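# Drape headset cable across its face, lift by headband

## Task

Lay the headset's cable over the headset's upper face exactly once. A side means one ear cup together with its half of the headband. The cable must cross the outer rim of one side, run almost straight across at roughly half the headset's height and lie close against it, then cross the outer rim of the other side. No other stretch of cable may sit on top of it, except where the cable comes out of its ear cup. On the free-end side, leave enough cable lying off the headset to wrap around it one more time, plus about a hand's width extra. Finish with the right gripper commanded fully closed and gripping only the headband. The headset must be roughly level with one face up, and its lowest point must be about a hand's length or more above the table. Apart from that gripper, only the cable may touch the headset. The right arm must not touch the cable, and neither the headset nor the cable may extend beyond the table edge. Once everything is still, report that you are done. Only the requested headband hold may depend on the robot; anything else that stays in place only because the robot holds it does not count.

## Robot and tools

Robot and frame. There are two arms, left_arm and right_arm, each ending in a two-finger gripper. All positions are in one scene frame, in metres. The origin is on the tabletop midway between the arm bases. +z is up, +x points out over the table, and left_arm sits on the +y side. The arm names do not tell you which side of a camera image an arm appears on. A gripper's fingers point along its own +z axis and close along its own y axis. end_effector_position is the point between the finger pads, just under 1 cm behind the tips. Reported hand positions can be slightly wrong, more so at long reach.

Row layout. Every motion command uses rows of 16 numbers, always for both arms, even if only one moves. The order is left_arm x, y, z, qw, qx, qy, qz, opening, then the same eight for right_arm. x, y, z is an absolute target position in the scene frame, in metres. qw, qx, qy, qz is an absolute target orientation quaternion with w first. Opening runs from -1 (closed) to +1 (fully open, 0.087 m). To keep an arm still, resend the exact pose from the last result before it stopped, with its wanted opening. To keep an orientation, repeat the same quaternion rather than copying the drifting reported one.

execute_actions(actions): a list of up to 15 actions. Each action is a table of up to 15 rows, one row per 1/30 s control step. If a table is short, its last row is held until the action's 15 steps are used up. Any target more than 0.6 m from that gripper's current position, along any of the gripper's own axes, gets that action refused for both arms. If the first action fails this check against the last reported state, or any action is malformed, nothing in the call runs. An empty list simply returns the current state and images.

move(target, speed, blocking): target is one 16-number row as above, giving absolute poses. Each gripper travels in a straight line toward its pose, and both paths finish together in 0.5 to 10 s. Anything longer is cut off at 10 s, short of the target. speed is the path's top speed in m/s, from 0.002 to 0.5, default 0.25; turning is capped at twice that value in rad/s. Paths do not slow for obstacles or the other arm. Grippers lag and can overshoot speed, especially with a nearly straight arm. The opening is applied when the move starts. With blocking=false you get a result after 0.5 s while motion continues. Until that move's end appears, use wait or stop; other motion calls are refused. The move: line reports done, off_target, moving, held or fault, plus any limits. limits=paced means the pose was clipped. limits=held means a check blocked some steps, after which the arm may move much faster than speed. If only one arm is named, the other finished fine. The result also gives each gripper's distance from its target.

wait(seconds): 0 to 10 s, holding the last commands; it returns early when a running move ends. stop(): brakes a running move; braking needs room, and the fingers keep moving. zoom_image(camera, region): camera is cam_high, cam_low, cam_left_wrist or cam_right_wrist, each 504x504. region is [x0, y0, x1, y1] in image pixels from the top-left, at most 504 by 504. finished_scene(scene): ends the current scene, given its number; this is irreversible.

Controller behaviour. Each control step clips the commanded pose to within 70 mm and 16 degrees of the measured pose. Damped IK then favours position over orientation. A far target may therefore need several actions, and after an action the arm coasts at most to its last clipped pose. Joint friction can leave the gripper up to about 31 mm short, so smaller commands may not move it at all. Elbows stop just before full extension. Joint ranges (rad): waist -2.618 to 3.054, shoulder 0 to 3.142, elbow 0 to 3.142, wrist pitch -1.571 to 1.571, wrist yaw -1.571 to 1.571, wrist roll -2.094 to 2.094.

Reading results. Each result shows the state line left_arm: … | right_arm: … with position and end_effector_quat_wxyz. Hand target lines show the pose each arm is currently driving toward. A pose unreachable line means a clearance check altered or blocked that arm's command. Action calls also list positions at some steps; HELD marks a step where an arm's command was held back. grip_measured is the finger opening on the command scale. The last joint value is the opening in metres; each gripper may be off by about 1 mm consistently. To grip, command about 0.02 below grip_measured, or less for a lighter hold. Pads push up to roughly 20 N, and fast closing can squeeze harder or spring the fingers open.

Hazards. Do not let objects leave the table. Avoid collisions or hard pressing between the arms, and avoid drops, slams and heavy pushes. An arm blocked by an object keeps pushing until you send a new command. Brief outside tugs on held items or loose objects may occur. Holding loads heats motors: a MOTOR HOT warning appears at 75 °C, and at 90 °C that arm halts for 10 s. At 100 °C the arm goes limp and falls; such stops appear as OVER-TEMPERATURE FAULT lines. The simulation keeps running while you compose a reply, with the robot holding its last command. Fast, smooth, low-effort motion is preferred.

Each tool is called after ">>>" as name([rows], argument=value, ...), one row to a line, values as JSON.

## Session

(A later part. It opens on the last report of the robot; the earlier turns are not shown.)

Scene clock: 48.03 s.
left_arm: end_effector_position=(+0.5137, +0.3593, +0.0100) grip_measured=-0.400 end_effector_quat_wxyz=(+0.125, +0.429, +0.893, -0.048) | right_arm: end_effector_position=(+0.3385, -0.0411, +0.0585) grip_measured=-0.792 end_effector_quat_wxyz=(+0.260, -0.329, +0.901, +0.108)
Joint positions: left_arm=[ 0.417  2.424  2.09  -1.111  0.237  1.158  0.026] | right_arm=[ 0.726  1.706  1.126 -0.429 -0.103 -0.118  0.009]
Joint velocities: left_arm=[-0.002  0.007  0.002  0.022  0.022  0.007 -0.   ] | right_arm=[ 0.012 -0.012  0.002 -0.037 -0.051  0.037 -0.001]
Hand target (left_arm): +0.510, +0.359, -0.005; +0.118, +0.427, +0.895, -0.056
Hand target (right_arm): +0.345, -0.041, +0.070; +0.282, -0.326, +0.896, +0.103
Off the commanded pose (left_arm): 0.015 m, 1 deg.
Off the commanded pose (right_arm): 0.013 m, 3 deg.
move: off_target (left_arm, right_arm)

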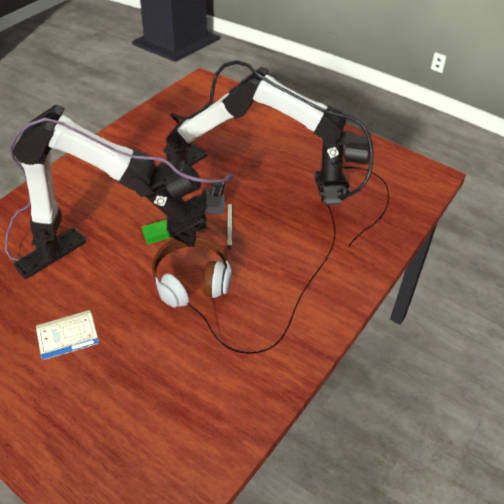

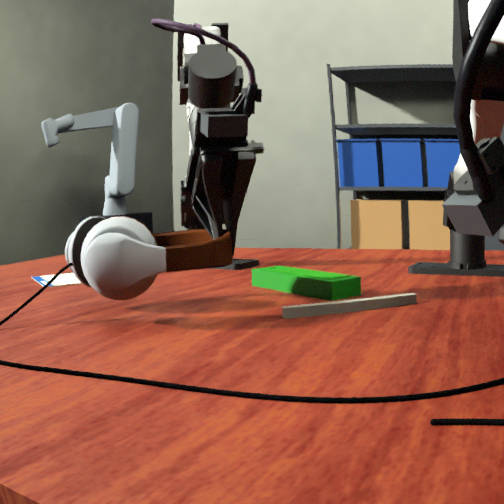

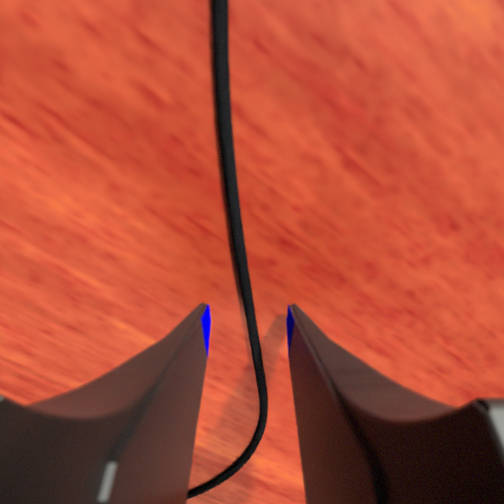

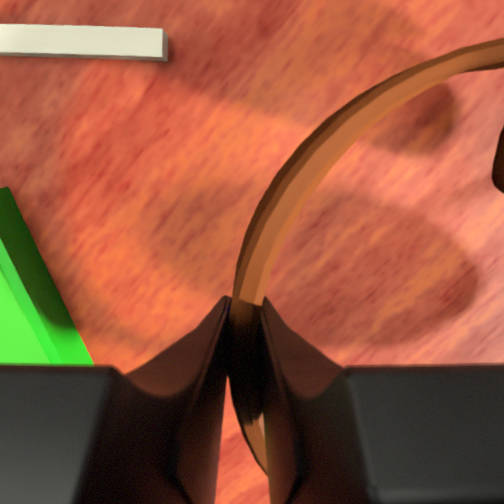

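>>> move(target=[0.511,0.359,-0.014,0.1178,0.4268,0.8948,-0.0562,-0.6, 0.345,-0.041,0.07,0.2826,-0.3262,0.8962,0.1028,-1], speed=0.03)

Scene clock: 49.37 s.
left_arm: end_effector_position=(+0.5151, +0.3597, +0.0069) grip_measured=-0.600 end_effector_quat_wxyz=(+0.128, +0.429, +0.893, -0.046) | right_arm: end_effector_position=(+0.3377, -0.0411, +0.0582) grip_measured=-0.792 end_effector_quat_wxyz=(+0.258, -0.329, +0.902, +0.109)
Joint positions: left_arm=[ 0.417  2.424  2.078 -1.091  0.237  1.158  0.018] | right_arm=[ 0.726  1.706  1.126 -0.432 -0.105 -0.117  0.009]
Joint velocities: left_arm=[-0.002 -0.002 -0.022 -0.022 -0.022  0.022  0.002] | right_arm=[-0.027 -0.002  0.002  0.007  0.022  0.022 -0.001]
Hand target (left_arm): +0.510, +0.359, -0.013; +0.118, +0.427, +0.895, -0.056
Hand target (right_arm): +0.345, -0.041, +0.070; +0.282, -0.326, +0.896, +0.103
Off the commanded pose (left_arm): 0.021 m, 2 deg.
Off the commanded pose (right_arm): 0.014 m, 3 deg.
move: off_target (left_arm, right_arm)

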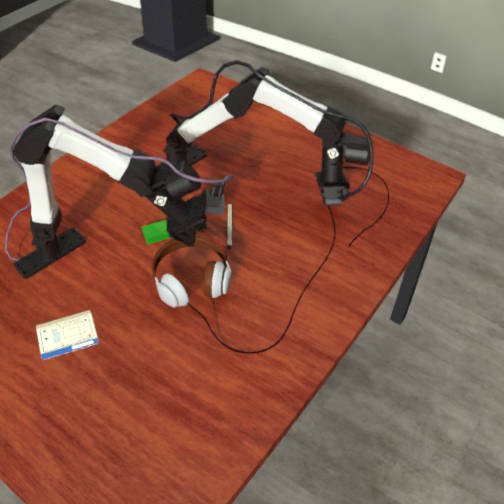

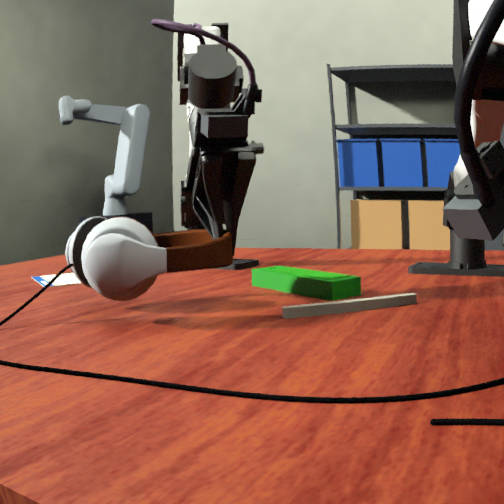

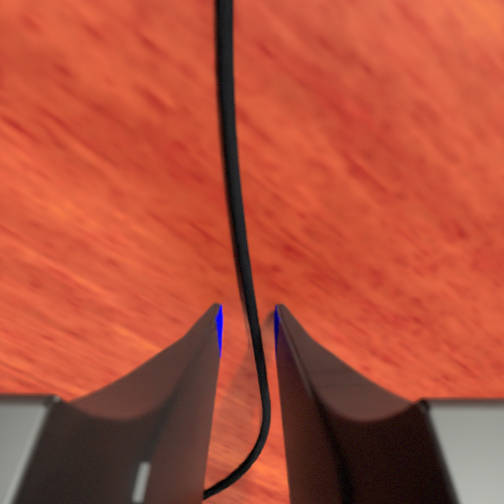

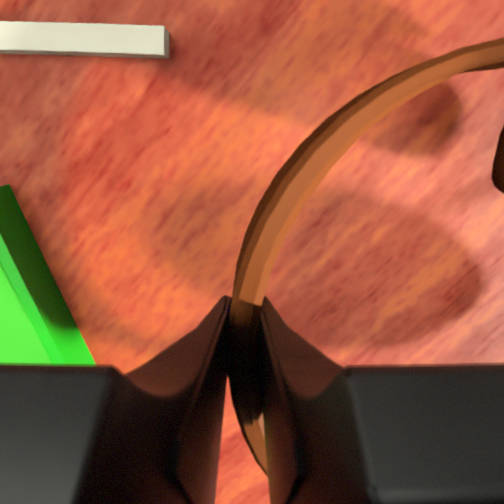

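>>> execute_actions([
  [[0.513,0.359,-0.006,0.1178,0.4268,0.8948,-0.0562,-0.65, 0.345,-0.041,0.07,0.2826,-0.3262,0.8962,0.1028,-1],[0.513,0.359,-0.006,0.1178,0.4268,0.8948,-0.0562,-0.70, 0.345,-0.041,0.07,0.2826,-0.3262,0.8962,0.1028,-1],[0.513,0.359,-0.006,0.1178,0.4268,0.8948,-0.0562,-0.74, 0.345,-0.041,0.07,0.2826,-0.3262,0.8962,0.1028,-1],[0.513,0.359,-0.006,0.1178,0.4268,0.8948,-0.0562,-0.78, 0.345,-0.041,0.07,0.2826,-0.3262,0.8962,0.1028,-1],[0.513,0.359,-0.006,0.1178,0.4268,0.8948,-0.0562,-0.81, 0.345,-0.041,0.07,0.2826,-0.3262,0.8962,0.1028,-1],[0.513,0.359,-0.006,0.1178,0.4268,0.8948,-0.0562,-0.84, 0.345,-0.041,0.07,0.2826,-0.3262,0.8962,0.1028,-1],[0.513,0.359,-0.006,0.1178,0.4268,0.8948,-0.0562,-0.86, 0.345,-0.041,0.07,0.2826,-0.3262,0.8962,0.1028,-1],[0.513,0.359,-0.006,0.1178,0.4268,0.8948,-0.0562,-0.88, 0.345,-0.041,0.07,0.2826,-0.3262,0.8962,0.1028,-1],[0.513,0.359,-0.006,0.1178,0.4268,0.8948,-0.0562,-0.90, 0.345,-0.041,0.07,0.2826,-0.3262,0.8962,0.1028,-1],[0.513,0.359,-0.006,0.1178,0.4268,0.8948,-0.0562,-0.91, 0.345,-0.041,0.07,0.2826,-0.3262,0.8962,0.1028,-1],[0.513,0.359,-0.006,0.1178,0.4268,0.8948,-0.0562,-0.92, 0.345,-0.041,0.07,0.2826,-0.3262,0.8962,0.1028,-1],[0.513,0.359,-0.006,0.1178,0.4268,0.8948,-0.0562,-0.93, 0.345,-0.041,0.07,0.2826,-0.3262,0.8962,0.1028,-1],[0.513,0.359,-0.006,0.1178,0.4268,0.8948,-0.0562,-0.94, 0.345,-0.041,0.07,0.2826,-0.3262,0.8962,0.1028,-1]],
])

Scene clock: 51.07 s.
left_arm: end_effector_position=(+0.5138, +0.3587, +0.0068) grip_measured=-0.939 end_effector_quat_wxyz=(+0.127, +0.429, +0.893, -0.049) | right_arm: end_effector_position=(+0.3377, -0.0411, +0.0582) grip_measured=-0.792 end_effector_quat_wxyz=(+0.258, -0.329, +0.902, +0.109)
Joint positions: left_arm=[ 0.417  2.424  2.078 -1.097  0.241  1.157  0.003] | right_arm=[ 0.726  1.706  1.126 -0.432 -0.105 -0.117  0.009]
Joint velocities: left_arm=[-0.012 -0.012 -0.007 -0.066 -0.051 -0.037 -0.002] | right_arm=[-0.002  0.012 -0.012  0.037  0.066 -0.081 -0.   ]
Hand target (left_arm): +0.513, +0.359, -0.006; +0.118, +0.427, +0.895, -0.056
Hand target (right_arm): +0.345, -0.041, +0.070; +0.282, -0.326, +0.896, +0.103
Off the commanded pose (left_arm): 0.013 m, 1 deg.
Off the commanded pose (right_arm): 0.014 m, 3 deg.
Step readings (end_effector_position):
0: left_arm (+0.5151, +0.3597, +0.0069) | right_arm (+0.3377, -0.0411, +0.0582)
1: left_arm (+0.5147, +0.3594, +0.0069) | right_arm (+0.3377, -0.0411, +0.0582)
2: left_arm (+0.5142, +0.3591, +0.0068) | right_arm (+0.3377, -0.0411, +0.0582)
4: left_arm (+0.5138, +0.3587, +0.0068) | right_arm (+0.3377, -0.0411, +0.0582)
8: left_arm (+0.5138, +0.3587, +0.0068) | right_arm (+0.3377, -0.0411, +0.0582)
15: end_effector_position above

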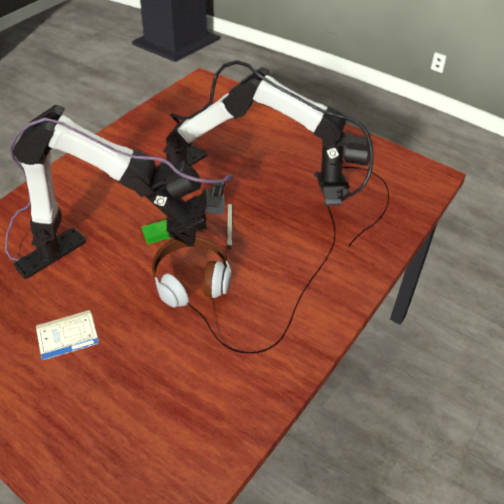

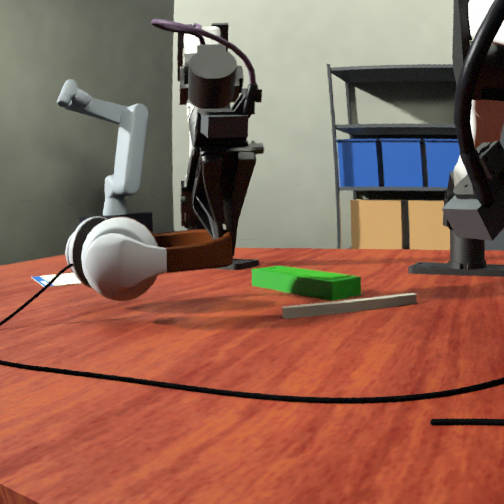

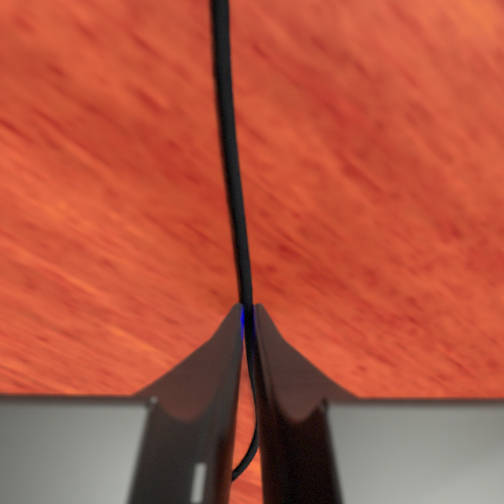

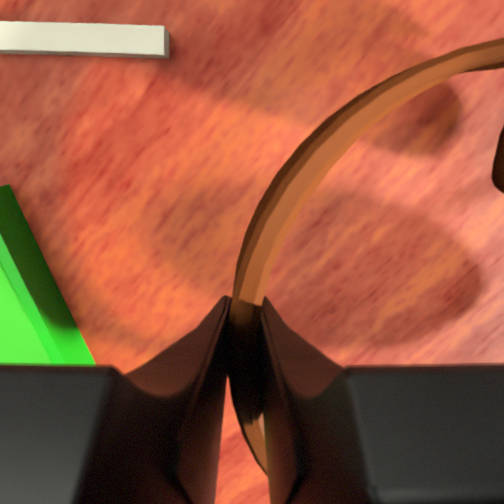

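>>> execute_actions([
  [[0.513,0.359,-0.006,0.1178,0.4268,0.8948,-0.0562,-0.95, 0.345,-0.041,0.07,0.2826,-0.3262,0.8962,0.1028,-1],[0.513,0.359,-0.006,0.1178,0.4268,0.8948,-0.0562,-0.955, 0.345,-0.041,0.07,0.2826,-0.3262,0.8962,0.1028,-1],[0.513,0.359,-0.006,0.1178,0.4268,0.8948,-0.0562,-0.96, 0.345,-0.041,0.07,0.2826,-0.3262,0.8962,0.1028,-1],[0.513,0.359,-0.006,0.1178,0.4268,0.8948,-0.0562,-0.965, 0.345,-0.041,0.07,0.2826,-0.3262,0.8962,0.1028,-1],[0.513,0.359,-0.006,0.1178,0.4268,0.8948,-0.0562,-0.97, 0.345,-0.041,0.07,0.2826,-0.3262,0.8962,0.1028,-1],[0.513,0.359,-0.006,0.1178,0.4268,0.8948,-0.0562,-0.975, 0.345,-0.041,0.07,0.2826,-0.3262,0.8962,0.1028,-1]],
])

Scene clock: 52.17 s.
left_arm: end_effector_position=(+0.5138, +0.3587, +0.0068) grip_measured=-0.968 end_effector_quat_wxyz=(+0.127, +0.429, +0.893, -0.049) | right_arm: end_effector_position=(+0.3377, -0.0411, +0.0582) grip_measured=-0.792 end_effector_quat_wxyz=(+0.258, -0.329, +0.902, +0.109)
Joint positions: left_arm=[ 0.417  2.424  2.078 -1.097  0.241  1.157  0.001] | right_arm=[ 0.726  1.706  1.126 -0.432 -0.105 -0.117  0.009]
Joint velocities: left_arm=[ 0.007 -0.002  0.012 -0.007  0.007 -0.022 -0.001] | right_arm=[ 0.002 -0.007  0.002  0.022 -0.037 -0.066  0.001]
Hand target (left_arm): +0.513, +0.359, -0.006; +0.118, +0.427, +0.895, -0.056
Hand target (right_arm): +0.345, -0.041, +0.070; +0.282, -0.326, +0.896, +0.103
Off the commanded pose (left_arm): 0.013 m, 1 deg.
Off the commanded pose (right_arm): 0.014 m, 3 deg.
Step readings (end_effector_position):
0: left_arm (+0.5138, +0.3587, +0.0068) | right_arm (+0.3377, -0.0411, +0.0582)
1: left_arm (+0.5138, +0.3587, +0.0068) | right_arm (+0.3377, -0.0411, +0.0582)
2: left_arm (+0.5138, +0.3587, +0.0068) | right_arm (+0.3377, -0.0411, +0.0582)
4: left_arm (+0.5138, +0.3587, +0.0068) | right_arm (+0.3377, -0.0411, +0.0582)
8: left_arm (+0.5138, +0.3587, +0.0068) | right_arm (+0.3377, -0.0411, +0.0582)
15: end_effector_position above

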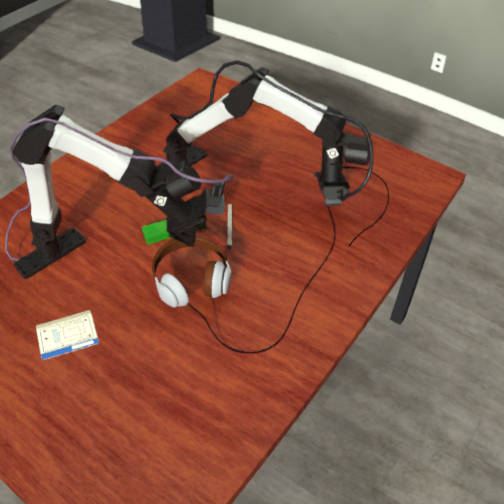

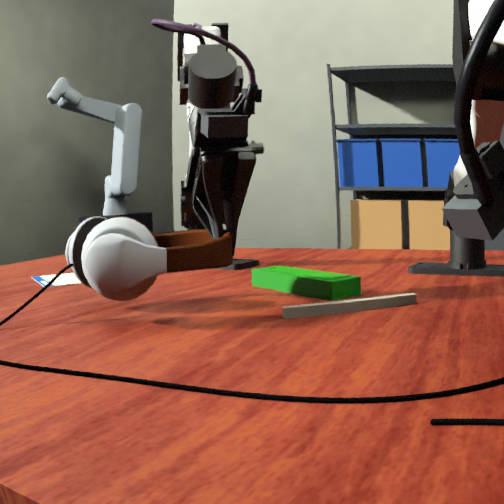

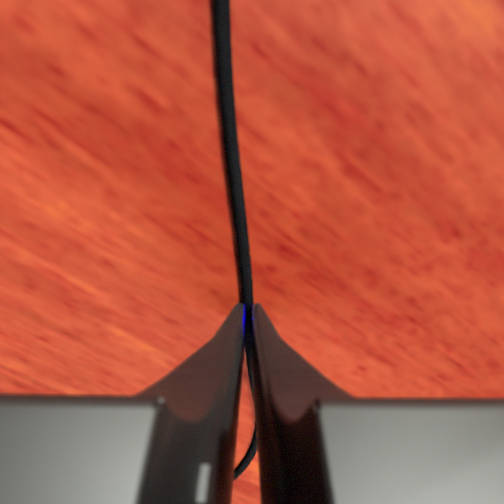

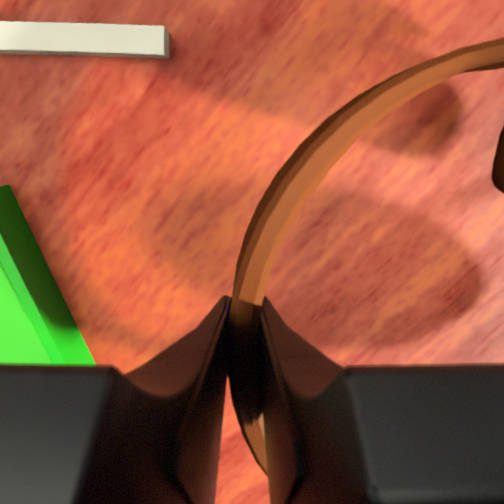

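>>> move(target=[0.53,0.20,0.08,0.1178,0.4268,0.8948,-0.0562,-0.99, 0.29,-0.36,0.11,0.3061,-0.3061,0.9010,0.0267,-1], speed=0.12)

Scene clock: 57.37 s.
left_arm: end_effector_position=(+0.5341, +0.1999, +0.0845) grip_measured=-0.968 end_effector_quat_wxyz=(+0.129, +0.428, +0.892, -0.057) | right_arm: end_effector_position=(+0.2788, -0.3455, +0.0982) grip_measured=-0.792 end_effector_quat_wxyz=(+0.293, -0.291, +0.909, +0.057)
Joint positions: left_arm=[ 0.088  2.434  2.402 -1.341  0.205  0.824  0.001] | right_arm=[-0.336  1.345  0.965 -0.838 -0.503 -1.037  0.009]
Joint velocities: left_arm=[ 0.002  0.007 -0.007 -0.007 -0.022  0.066 -0.   ] | right_arm=[-0.007  0.002 -0.002 -0.051 -0.066 -0.022  0.   ]
Hand target (left_arm): +0.532, +0.199, +0.080; +0.117, +0.427, +0.895, -0.057
Hand target (right_arm): +0.291, -0.355, +0.112; +0.313, -0.302, +0.900, +0.035
Off the commanded pose (left_arm): 0.006 m, 1 deg.
Off the commanded pose (right_arm): 0.022 m, 4 deg.
move: off_target (right_arm)

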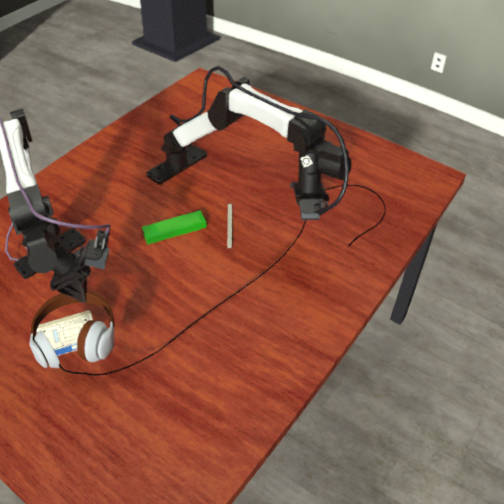

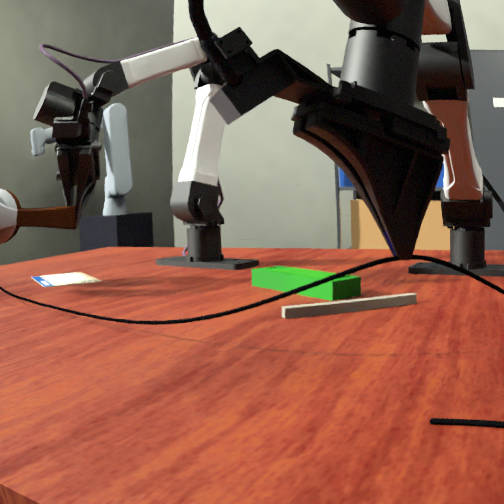

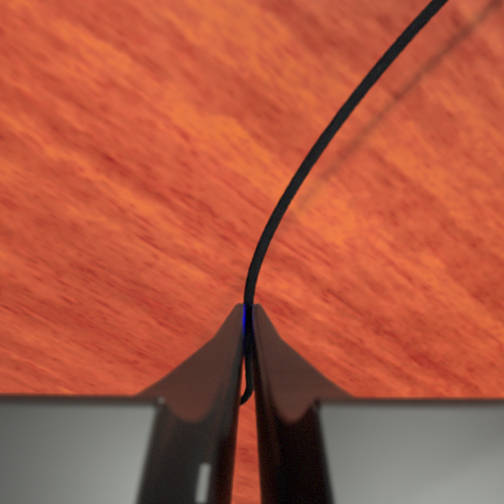

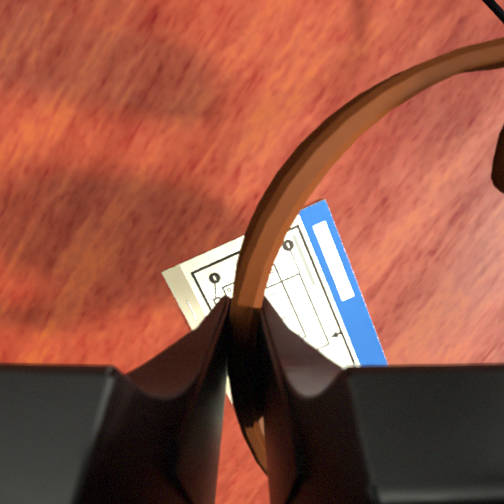

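>>> move(target=[0.56,0.10,0.04,0.1178,0.4268,0.8948,-0.0562,-0.99, 0.255,-0.13,0.08,0.2968,-0.4579,0.8342,0.0795,-1], speed=0.12)

Scene clock: 61.50 s.
left_arm: end_effector_position=(+0.5639, +0.1014, +0.0452) grip_measured=-0.968 end_effector_quat_wxyz=(+0.141, +0.427, +0.891, -0.054) | right_arm: end_effector_position=(+0.2438, -0.1370, +0.0787) grip_measured=-0.792 end_effector_quat_wxyz=(+0.269, -0.459, +0.842, +0.084)
Joint positions: left_arm=[-0.097  2.754  2.851 -1.41   0.164  0.637  0.001] | right_arm=[ 0.598  1.16   0.746 -0.617 -0.2   -0.518  0.009]
Joint velocities: left_arm=[-0.002 -0.002  0.012 -0.051  0.081 -0.095 -0.001] | right_arm=[ 0.002 -0.007 -0.017  0.007  0.007 -0.007  0.   ]
Hand target (left_arm): +0.559, +0.100, +0.039; +0.129, +0.427, +0.894, -0.054
Hand target (right_arm): +0.253, -0.133, +0.080; +0.288, -0.461, +0.836, +0.073
Off the commanded pose (left_arm): 0.007 m, 3 deg.
Off the commanded pose (right_arm): 0.013 m, 3 deg.
elbow stopped short (left arm): the move would have taken joint 3 (elbow) straighter than the controller allows; a more bent joint 3 avoids this.
move: off_target (left_arm, right_arm)

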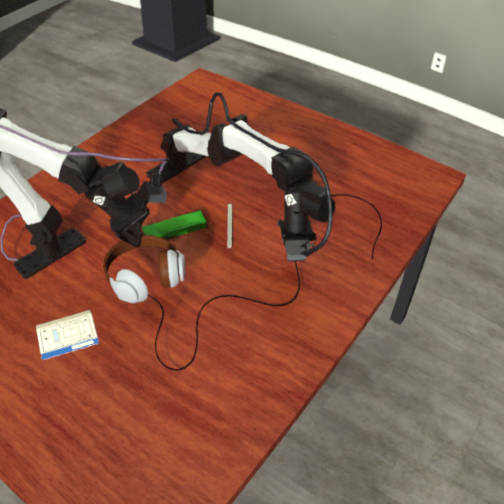

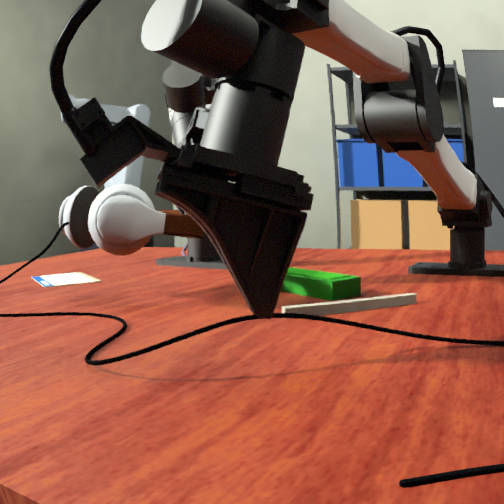

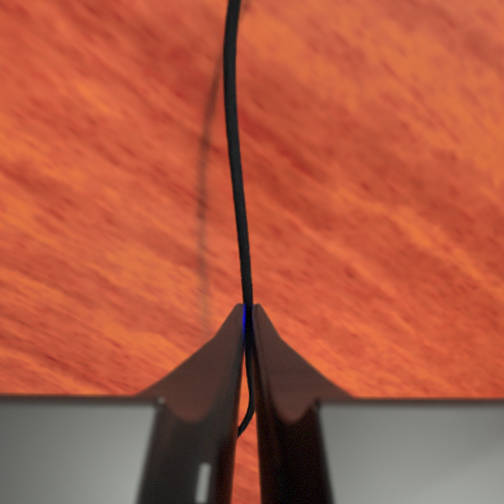

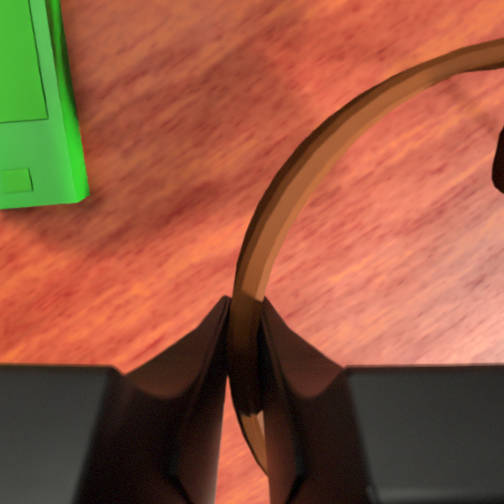

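>>> move(target=[0.54,0.11,0.05,0.1178,0.4268,0.8948,-0.0562,-0.99, 0.250,-0.135,0.010,0.2968,-0.4579,0.8342,0.0795,-1], speed=0.06)

Scene clock: 63.60 s.
left_arm: end_effector_position=(+0.5384, +0.1076, +0.0470) grip_measured=-0.968 end_effector_quat_wxyz=(+0.111, +0.426, +0.896, -0.060) | right_arm: end_effector_position=(+0.2451, -0.1361, +0.0140) grip_measured=-0.793 end_effector_quat_wxyz=(+0.289, -0.457, +0.837, +0.083)
Joint positions: left_arm=[-0.097  2.587  2.536 -1.326  0.163  0.636  0.001] | right_arm=[ 0.598  1.236  0.5   -0.254 -0.201 -0.515  0.009]
Joint velocities: left_arm=[-0.002 -0.017 -0.007  0.081  0.051 -0.007 -0.001] | right_arm=[ 0.012 -0.007 -0.007 -0.007  0.007  0.051 -0.   ]
Hand target (left_arm): +0.540, +0.110, +0.050; +0.117, +0.427, +0.895, -0.056
Hand target (right_arm): +0.248, -0.136, +0.011; +0.296, -0.458, +0.834, +0.079
Off the commanded pose (left_arm): 0.004 m, 1 deg.
Off the commanded pose (right_arm): 0.006 m, 1 deg.
move: done

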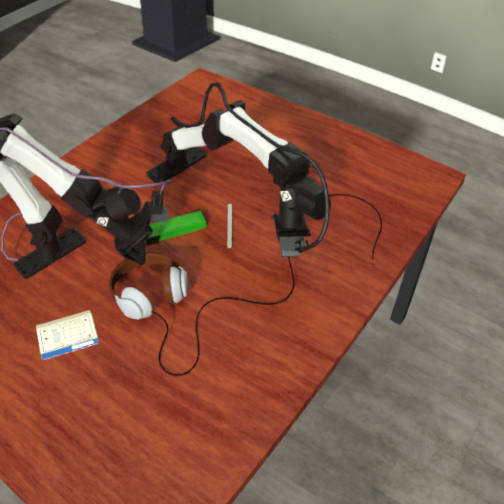

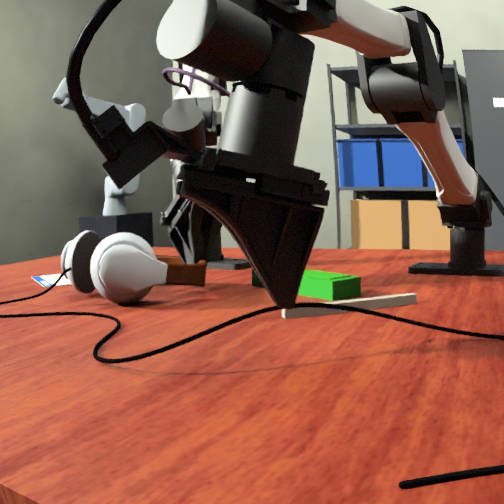

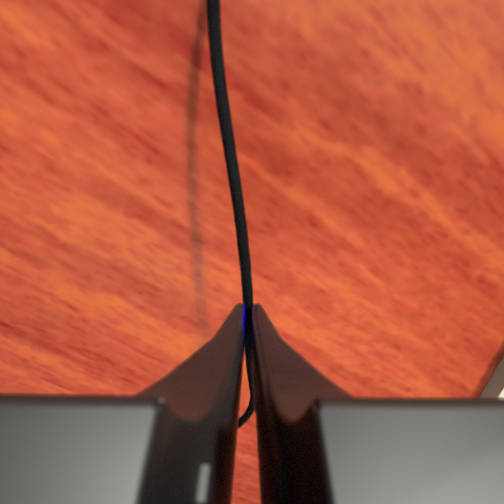

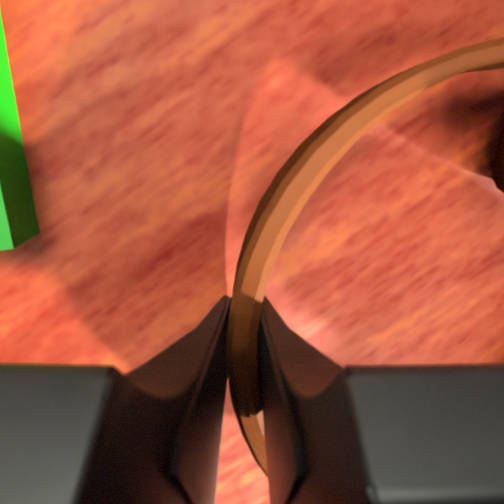

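>>> execute_actions([
  [[0.54,0.11,0.05,0.1178,0.4268,0.8948,-0.0562,-0.99, 0.250,-0.135,0.010,0.2968,-0.4579,0.8342,0.0795,-0.78],[0.54,0.11,0.05,0.1178,0.4268,0.8948,-0.0562,-0.99, 0.250,-0.135,0.010,0.2968,-0.4579,0.8342,0.0795,-0.74],[0.54,0.11,0.05,0.1178,0.4268,0.8948,-0.0562,-0.99, 0.250,-0.135,0.010,0.2968,-0.4579,0.8342,0.0795,-0.68],[0.54,0.11,0.05,0.1178,0.4268,0.8948,-0.0562,-0.99, 0.250,-0.135,0.010,0.2968,-0.4579,0.8342,0.0795,-0.6],[0.54,0.11,0.05,0.1178,0.4268,0.8948,-0.0562,-0.99, 0.250,-0.135,0.010,0.2968,-0.4579,0.8342,0.0795,-0.5],[0.54,0.11,0.05,0.1178,0.4268,0.8948,-0.0562,-0.99, 0.250,-0.135,0.010,0.2968,-0.4579,0.8342,0.0795,-0.4],[0.54,0.11,0.05,0.1178,0.4268,0.8948,-0.0562,-0.99, 0.250,-0.135,0.010,0.2968,-0.4579,0.8342,0.0795,-0.3],[0.54,0.11,0.05,0.1178,0.4268,0.8948,-0.0562,-0.99, 0.250,-0.135,0.010,0.2968,-0.4579,0.8342,0.0795,-0.2]],
])

>>> move(target=[0.54,0.11,0.05,0.1178,0.4268,0.8948,-0.0562,-0.99, 0.26,-0.14,0.14,0.2968,-0.4579,0.8342,0.0795,-0.2], speed=0.2)

Scene clock: 65.10 s.
left_arm: end_effector_position=(+0.5392, +0.1074, +0.0470) grip_measured=-0.968 end_effector_quat_wxyz=(+0.112, +0.426, +0.896, -0.060) | right_arm: end_effector_position=(+0.2497, -0.1340, +0.0149) grip_measured=-0.200 end_effector_quat_wxyz=(+0.298, -0.457, +0.834, +0.083)
Joint positions: left_arm=[-0.097  2.587  2.536 -1.322  0.163  0.636  0.001] | right_arm=[ 0.598  1.243  0.5   -0.228 -0.201 -0.515  0.035]
Joint velocities: left_arm=[-0.002 -0.007  0.007 -0.037 -0.095 -0.022  0.001] | right_arm=[-0.002 -0.007 -0.002  0.007 -0.007  0.022 -0.   ]
Hand target (left_arm): +0.540, +0.110, +0.050; +0.117, +0.427, +0.895, -0.056
Hand target (right_arm): +0.250, -0.135, +0.010; +0.297, -0.458, +0.834, +0.079
Off the commanded pose (left_arm): 0.004 m, 1 deg.
Off the commanded pose (right_arm): 0.005 m, 0 deg.
Step readings (end_effector_position):
0: left_arm (+0.5388, +0.1075, +0.0469) | right_arm (+0.2452, -0.1360, +0.0138)
1: left_arm (+0.5388, +0.1075, +0.0469) | right_arm (+0.2453, -0.1360, +0.0137)
2: left_arm (+0.5389, +0.1075, +0.0469) | right_arm (+0.2458, -0.1357, +0.0136)
4: left_arm (+0.5391, +0.1075, +0.0469) | right_arm (+0.2470, -0.1352, +0.0136)
8: left_arm (+0.5391, +0.1075, +0.0470) | right_arm (+0.2487, -0.1344, +0.0144)
15: end_effector_position above

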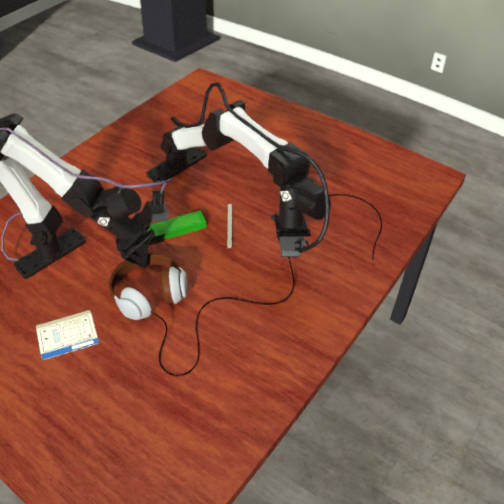

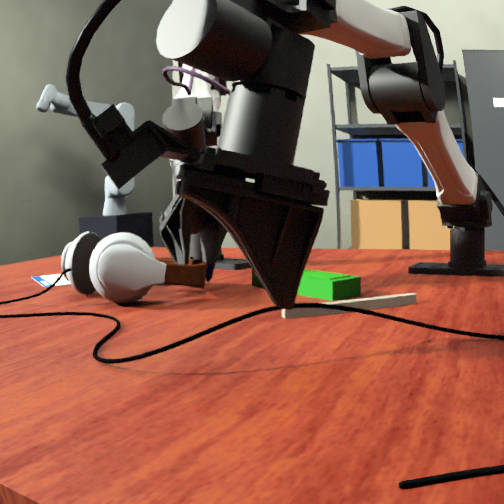

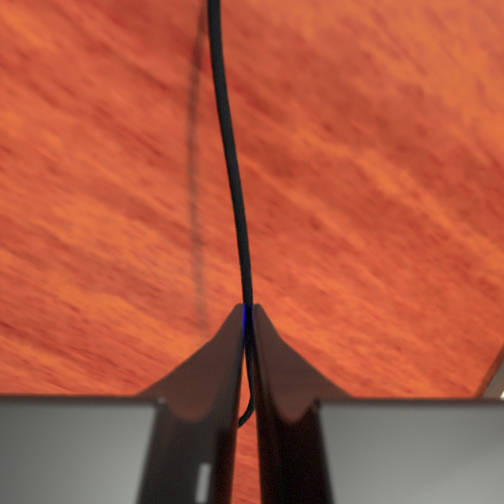

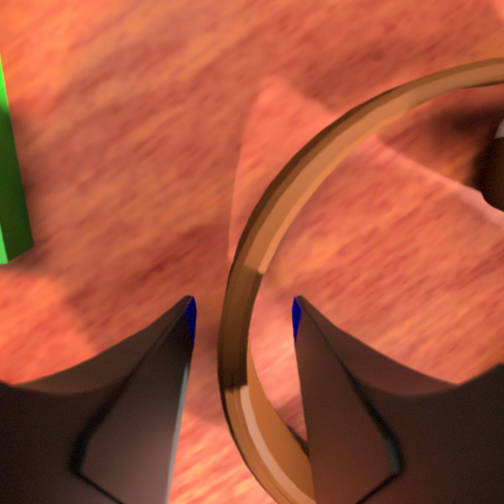

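Scene clock: 66.47 s.
left_arm: end_effector_position=(+0.5392, +0.1074, +0.0470) grip_measured=-0.968 end_effector_quat_wxyz=(+0.112, +0.426, +0.896, -0.060) | right_arm: end_effector_position=(+0.2606, -0.1368, +0.1336) grip_measured=-0.200 end_effector_quat_wxyz=(+0.295, -0.458, +0.835, +0.079)
Joint positions: left_arm=[-0.097  2.587  2.536 -1.322  0.163  0.636  0.001] | right_arm=[ 0.57   1.158  0.942 -0.766 -0.211 -0.542  0.035]
Joint velocities: left_arm=[-0.002 -0.022 -0.012 -0.007 -0.051  0.007 -0.001] | right_arm=[-0.012  0.002 -0.012  0.037 -0.007 -0.007 -0.   ]
Hand target (left_arm): +0.540, +0.110, +0.050; +0.117, +0.427, +0.895, -0.056
Hand target (right_arm): +0.263, -0.139, +0.139; +0.297, -0.458, +0.834, +0.080
Off the commanded pose (left_arm): 0.004 m, 1 deg.
Off the commanded pose (right_arm): 0.007 m, 0 deg.
move: done

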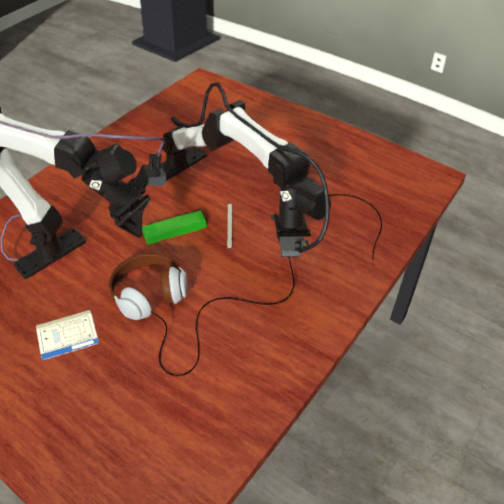

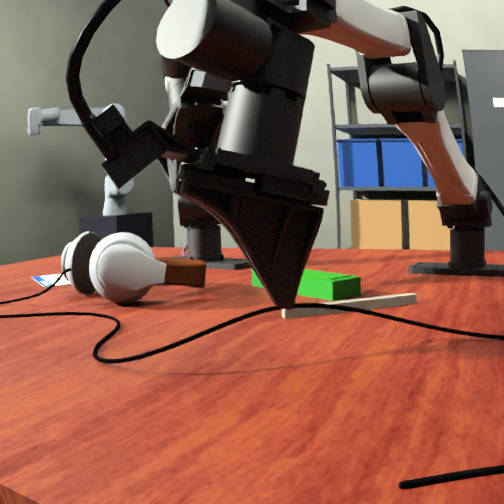

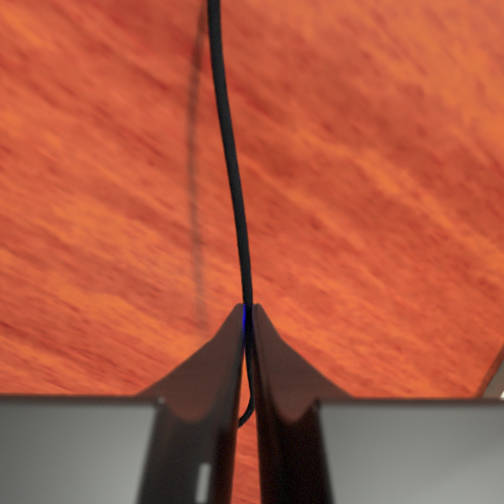

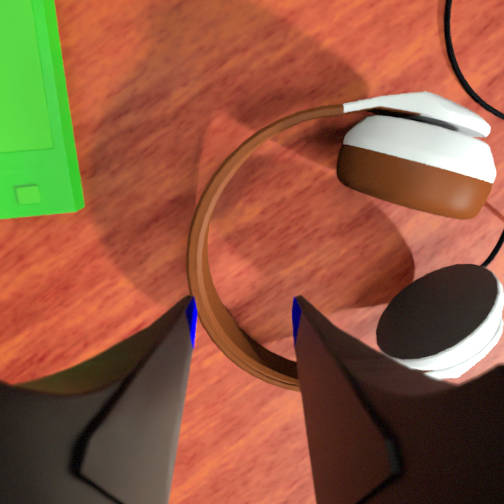

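>>> move(target=[0.54,0.11,0.05,0.1178,0.4268,0.8948,-0.0562,-0.99, 0.505,-0.225,0.11,0.1183,0.4190,0.8985,-0.0552,-0.2], speed=0.25)

Scene clock: 73.47 s.
left_arm: end_effector_position=(+0.5392, +0.1074, +0.0470) grip_measured=-0.968 end_effector_quat_wxyz=(+0.112, +0.426, +0.896, -0.060) | right_arm: end_effector_position=(+0.5054, -0.2181, +0.1052) grip_measured=-0.200 end_effector_quat_wxyz=(+0.128, +0.410, +0.902, -0.040)
Joint positions: left_arm=[-0.097  2.587  2.536 -1.322  0.163  0.636  0.001] | right_arm=[ 0.256  2.559  2.724 -1.548  0.194  0.919  0.035]
Joint velocities: left_arm=[-0.002  0.002 -0.007 -0.022  0.007  0.11   0.   ] | right_arm=[ 0.007  0.007 -0.002 -0.037  0.022 -0.037 -0.   ]
Hand target (left_arm): +0.540, +0.110, +0.050; +0.117, +0.427, +0.895, -0.056
Hand target (right_arm): +0.505, -0.225, +0.109; +0.130, +0.420, +0.897, -0.042
Off the commanded pose (left_arm): 0.004 m, 1 deg.
Off the commanded pose (right_arm): 0.008 m, 2 deg.
joint sent to its limit (right arm) — the command would take joint 4 (wrist pitch) past its lower limit, so that joint was sent only as far as its limit.
move: done

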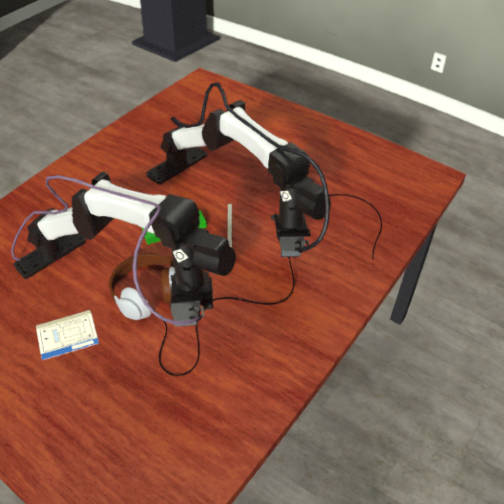

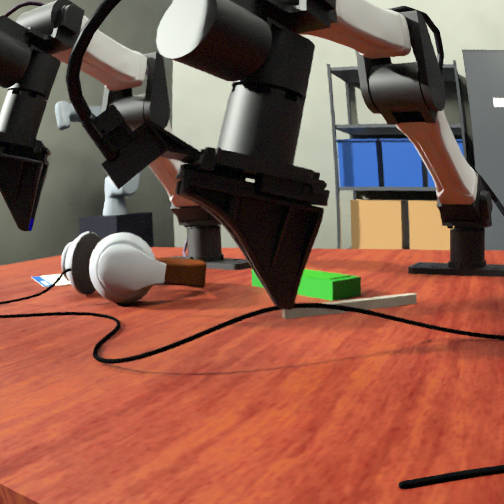

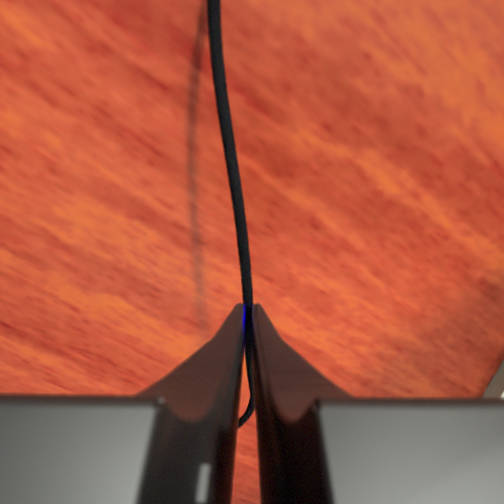

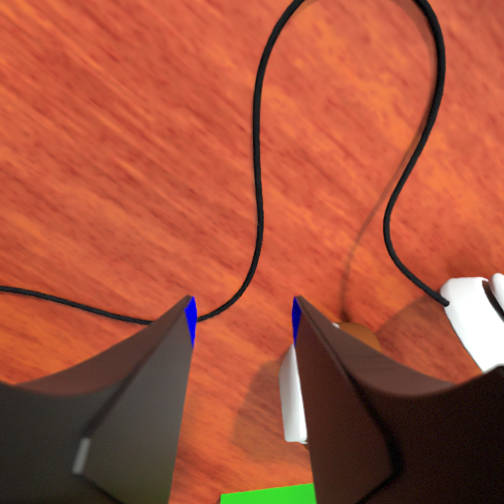

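>>> move(target=[0.54,0.11,0.05,0.1178,0.4268,0.8948,-0.0562,-0.99, 0.508,-0.238,0.012,0.1183,0.4190,0.8985,-0.0552,-0.4], speed=0.12)

Scene clock: 75.33 s.
left_arm: end_effector_position=(+0.5392, +0.1074, +0.0470) grip_measured=-0.968 end_effector_quat_wxyz=(+0.112, +0.426, +0.896, -0.060) | right_arm: end_effector_position=(+0.5043, -0.2309, +0.0097) grip_measured=-0.400 end_effector_quat_wxyz=(+0.110, +0.418, +0.900, -0.054)
Joint positions: left_arm=[-0.097  2.587  2.536 -1.322  0.163  0.636  0.001] | right_arm=[ 0.232  2.486  2.202 -1.142  0.199  0.915  0.026]
Joint velocities: left_arm=[ 0.002  0.002 -0.002 -0.022 -0.051  0.022 -0.   ] | right_arm=[ 0.012  0.002 -0.027  0.081  0.022  0.007 -0.   ]
Hand target (left_arm): +0.540, +0.110, +0.050; +0.117, +0.427, +0.895, -0.056
Hand target (right_arm): +0.505, -0.238, +0.012; +0.118, +0.419, +0.898, -0.055
Off the commanded pose (left_arm): 0.004 m, 1 deg.
Off the commanded pose (right_arm): 0.008 m, 1 deg.
move: done

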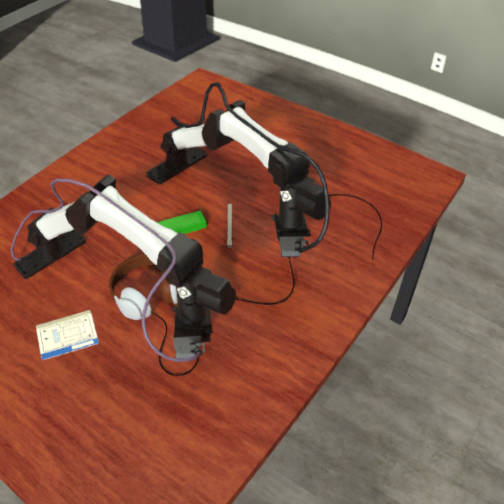

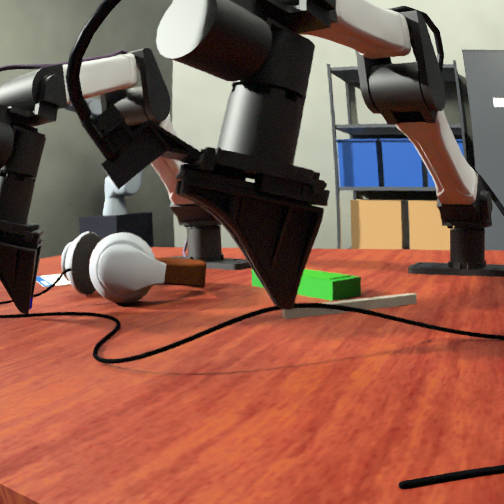

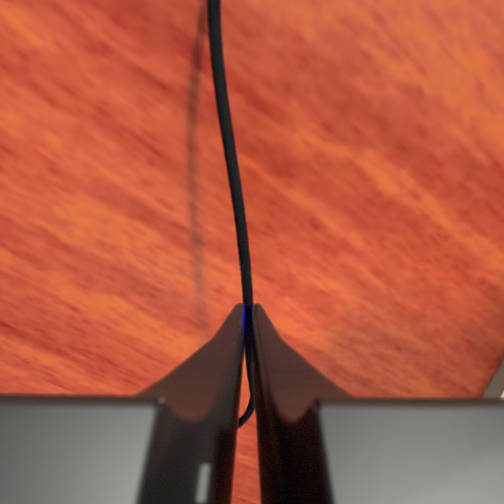

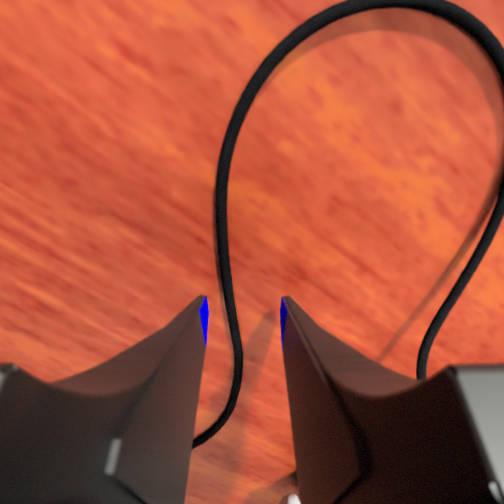

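>>> move(target=[0.54,0.11,0.05,0.1178,0.4268,0.8948,-0.0562,-0.99, 0.510,-0.232,-0.006,0.1183,0.4190,0.8985,-0.0552,-0.5], speed=0.03)

Scene clock: 76.50 s.
left_arm: end_effector_position=(+0.5392, +0.1074, +0.0470) grip_measured=-0.968 end_effector_quat_wxyz=(+0.112, +0.426, +0.896, -0.060) | right_arm: end_effector_position=(+0.5130, -0.2308, +0.0049) grip_measured=-0.500 end_effector_quat_wxyz=(+0.123, +0.419, +0.898, -0.049)
Joint positions: left_arm=[-0.097  2.587  2.536 -1.322  0.163  0.636  0.001] | right_arm=[ 0.232  2.497  2.202 -1.103  0.202  0.915  0.022]
Joint velocities: left_arm=[-0.012 -0.007 -0.012  0.007  0.066  0.066  0.   ] | right_arm=[-0.007 -0.007  0.002  0.051 -0.022 -0.066  0.002]
Hand target (left_arm): +0.540, +0.110, +0.050; +0.117, +0.427, +0.895, -0.056
Hand target (right_arm): +0.509, -0.232, -0.006; +0.118, +0.419, +0.899, -0.056
Off the commanded pose (left_arm): 0.004 m, 1 deg.
Off the commanded pose (right_arm): 0.011 m, 1 deg.
move: off_target (right_arm)

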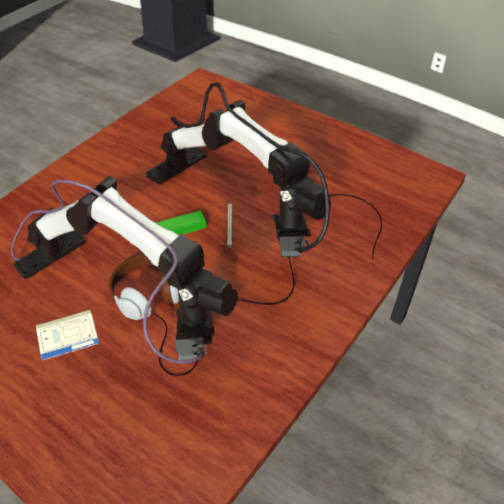

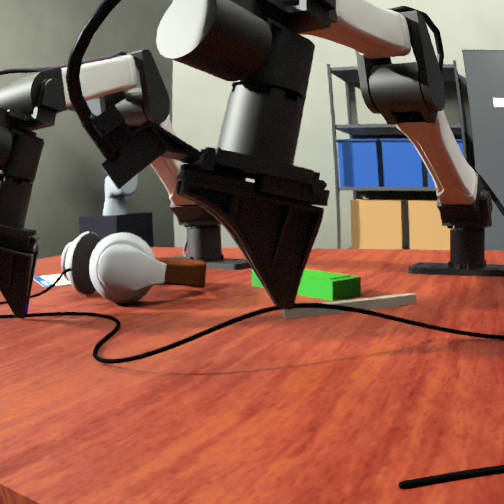

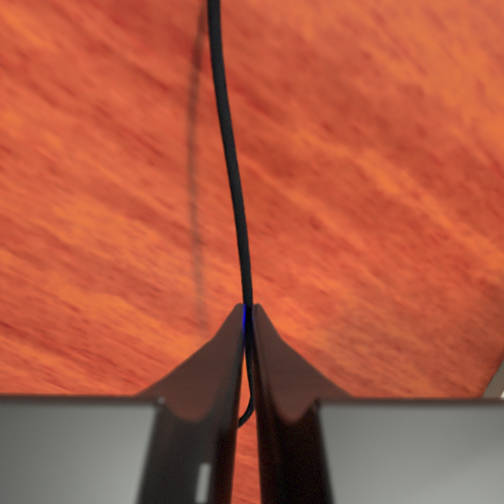

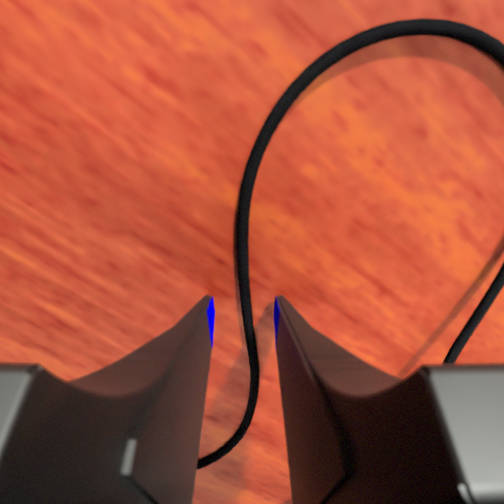

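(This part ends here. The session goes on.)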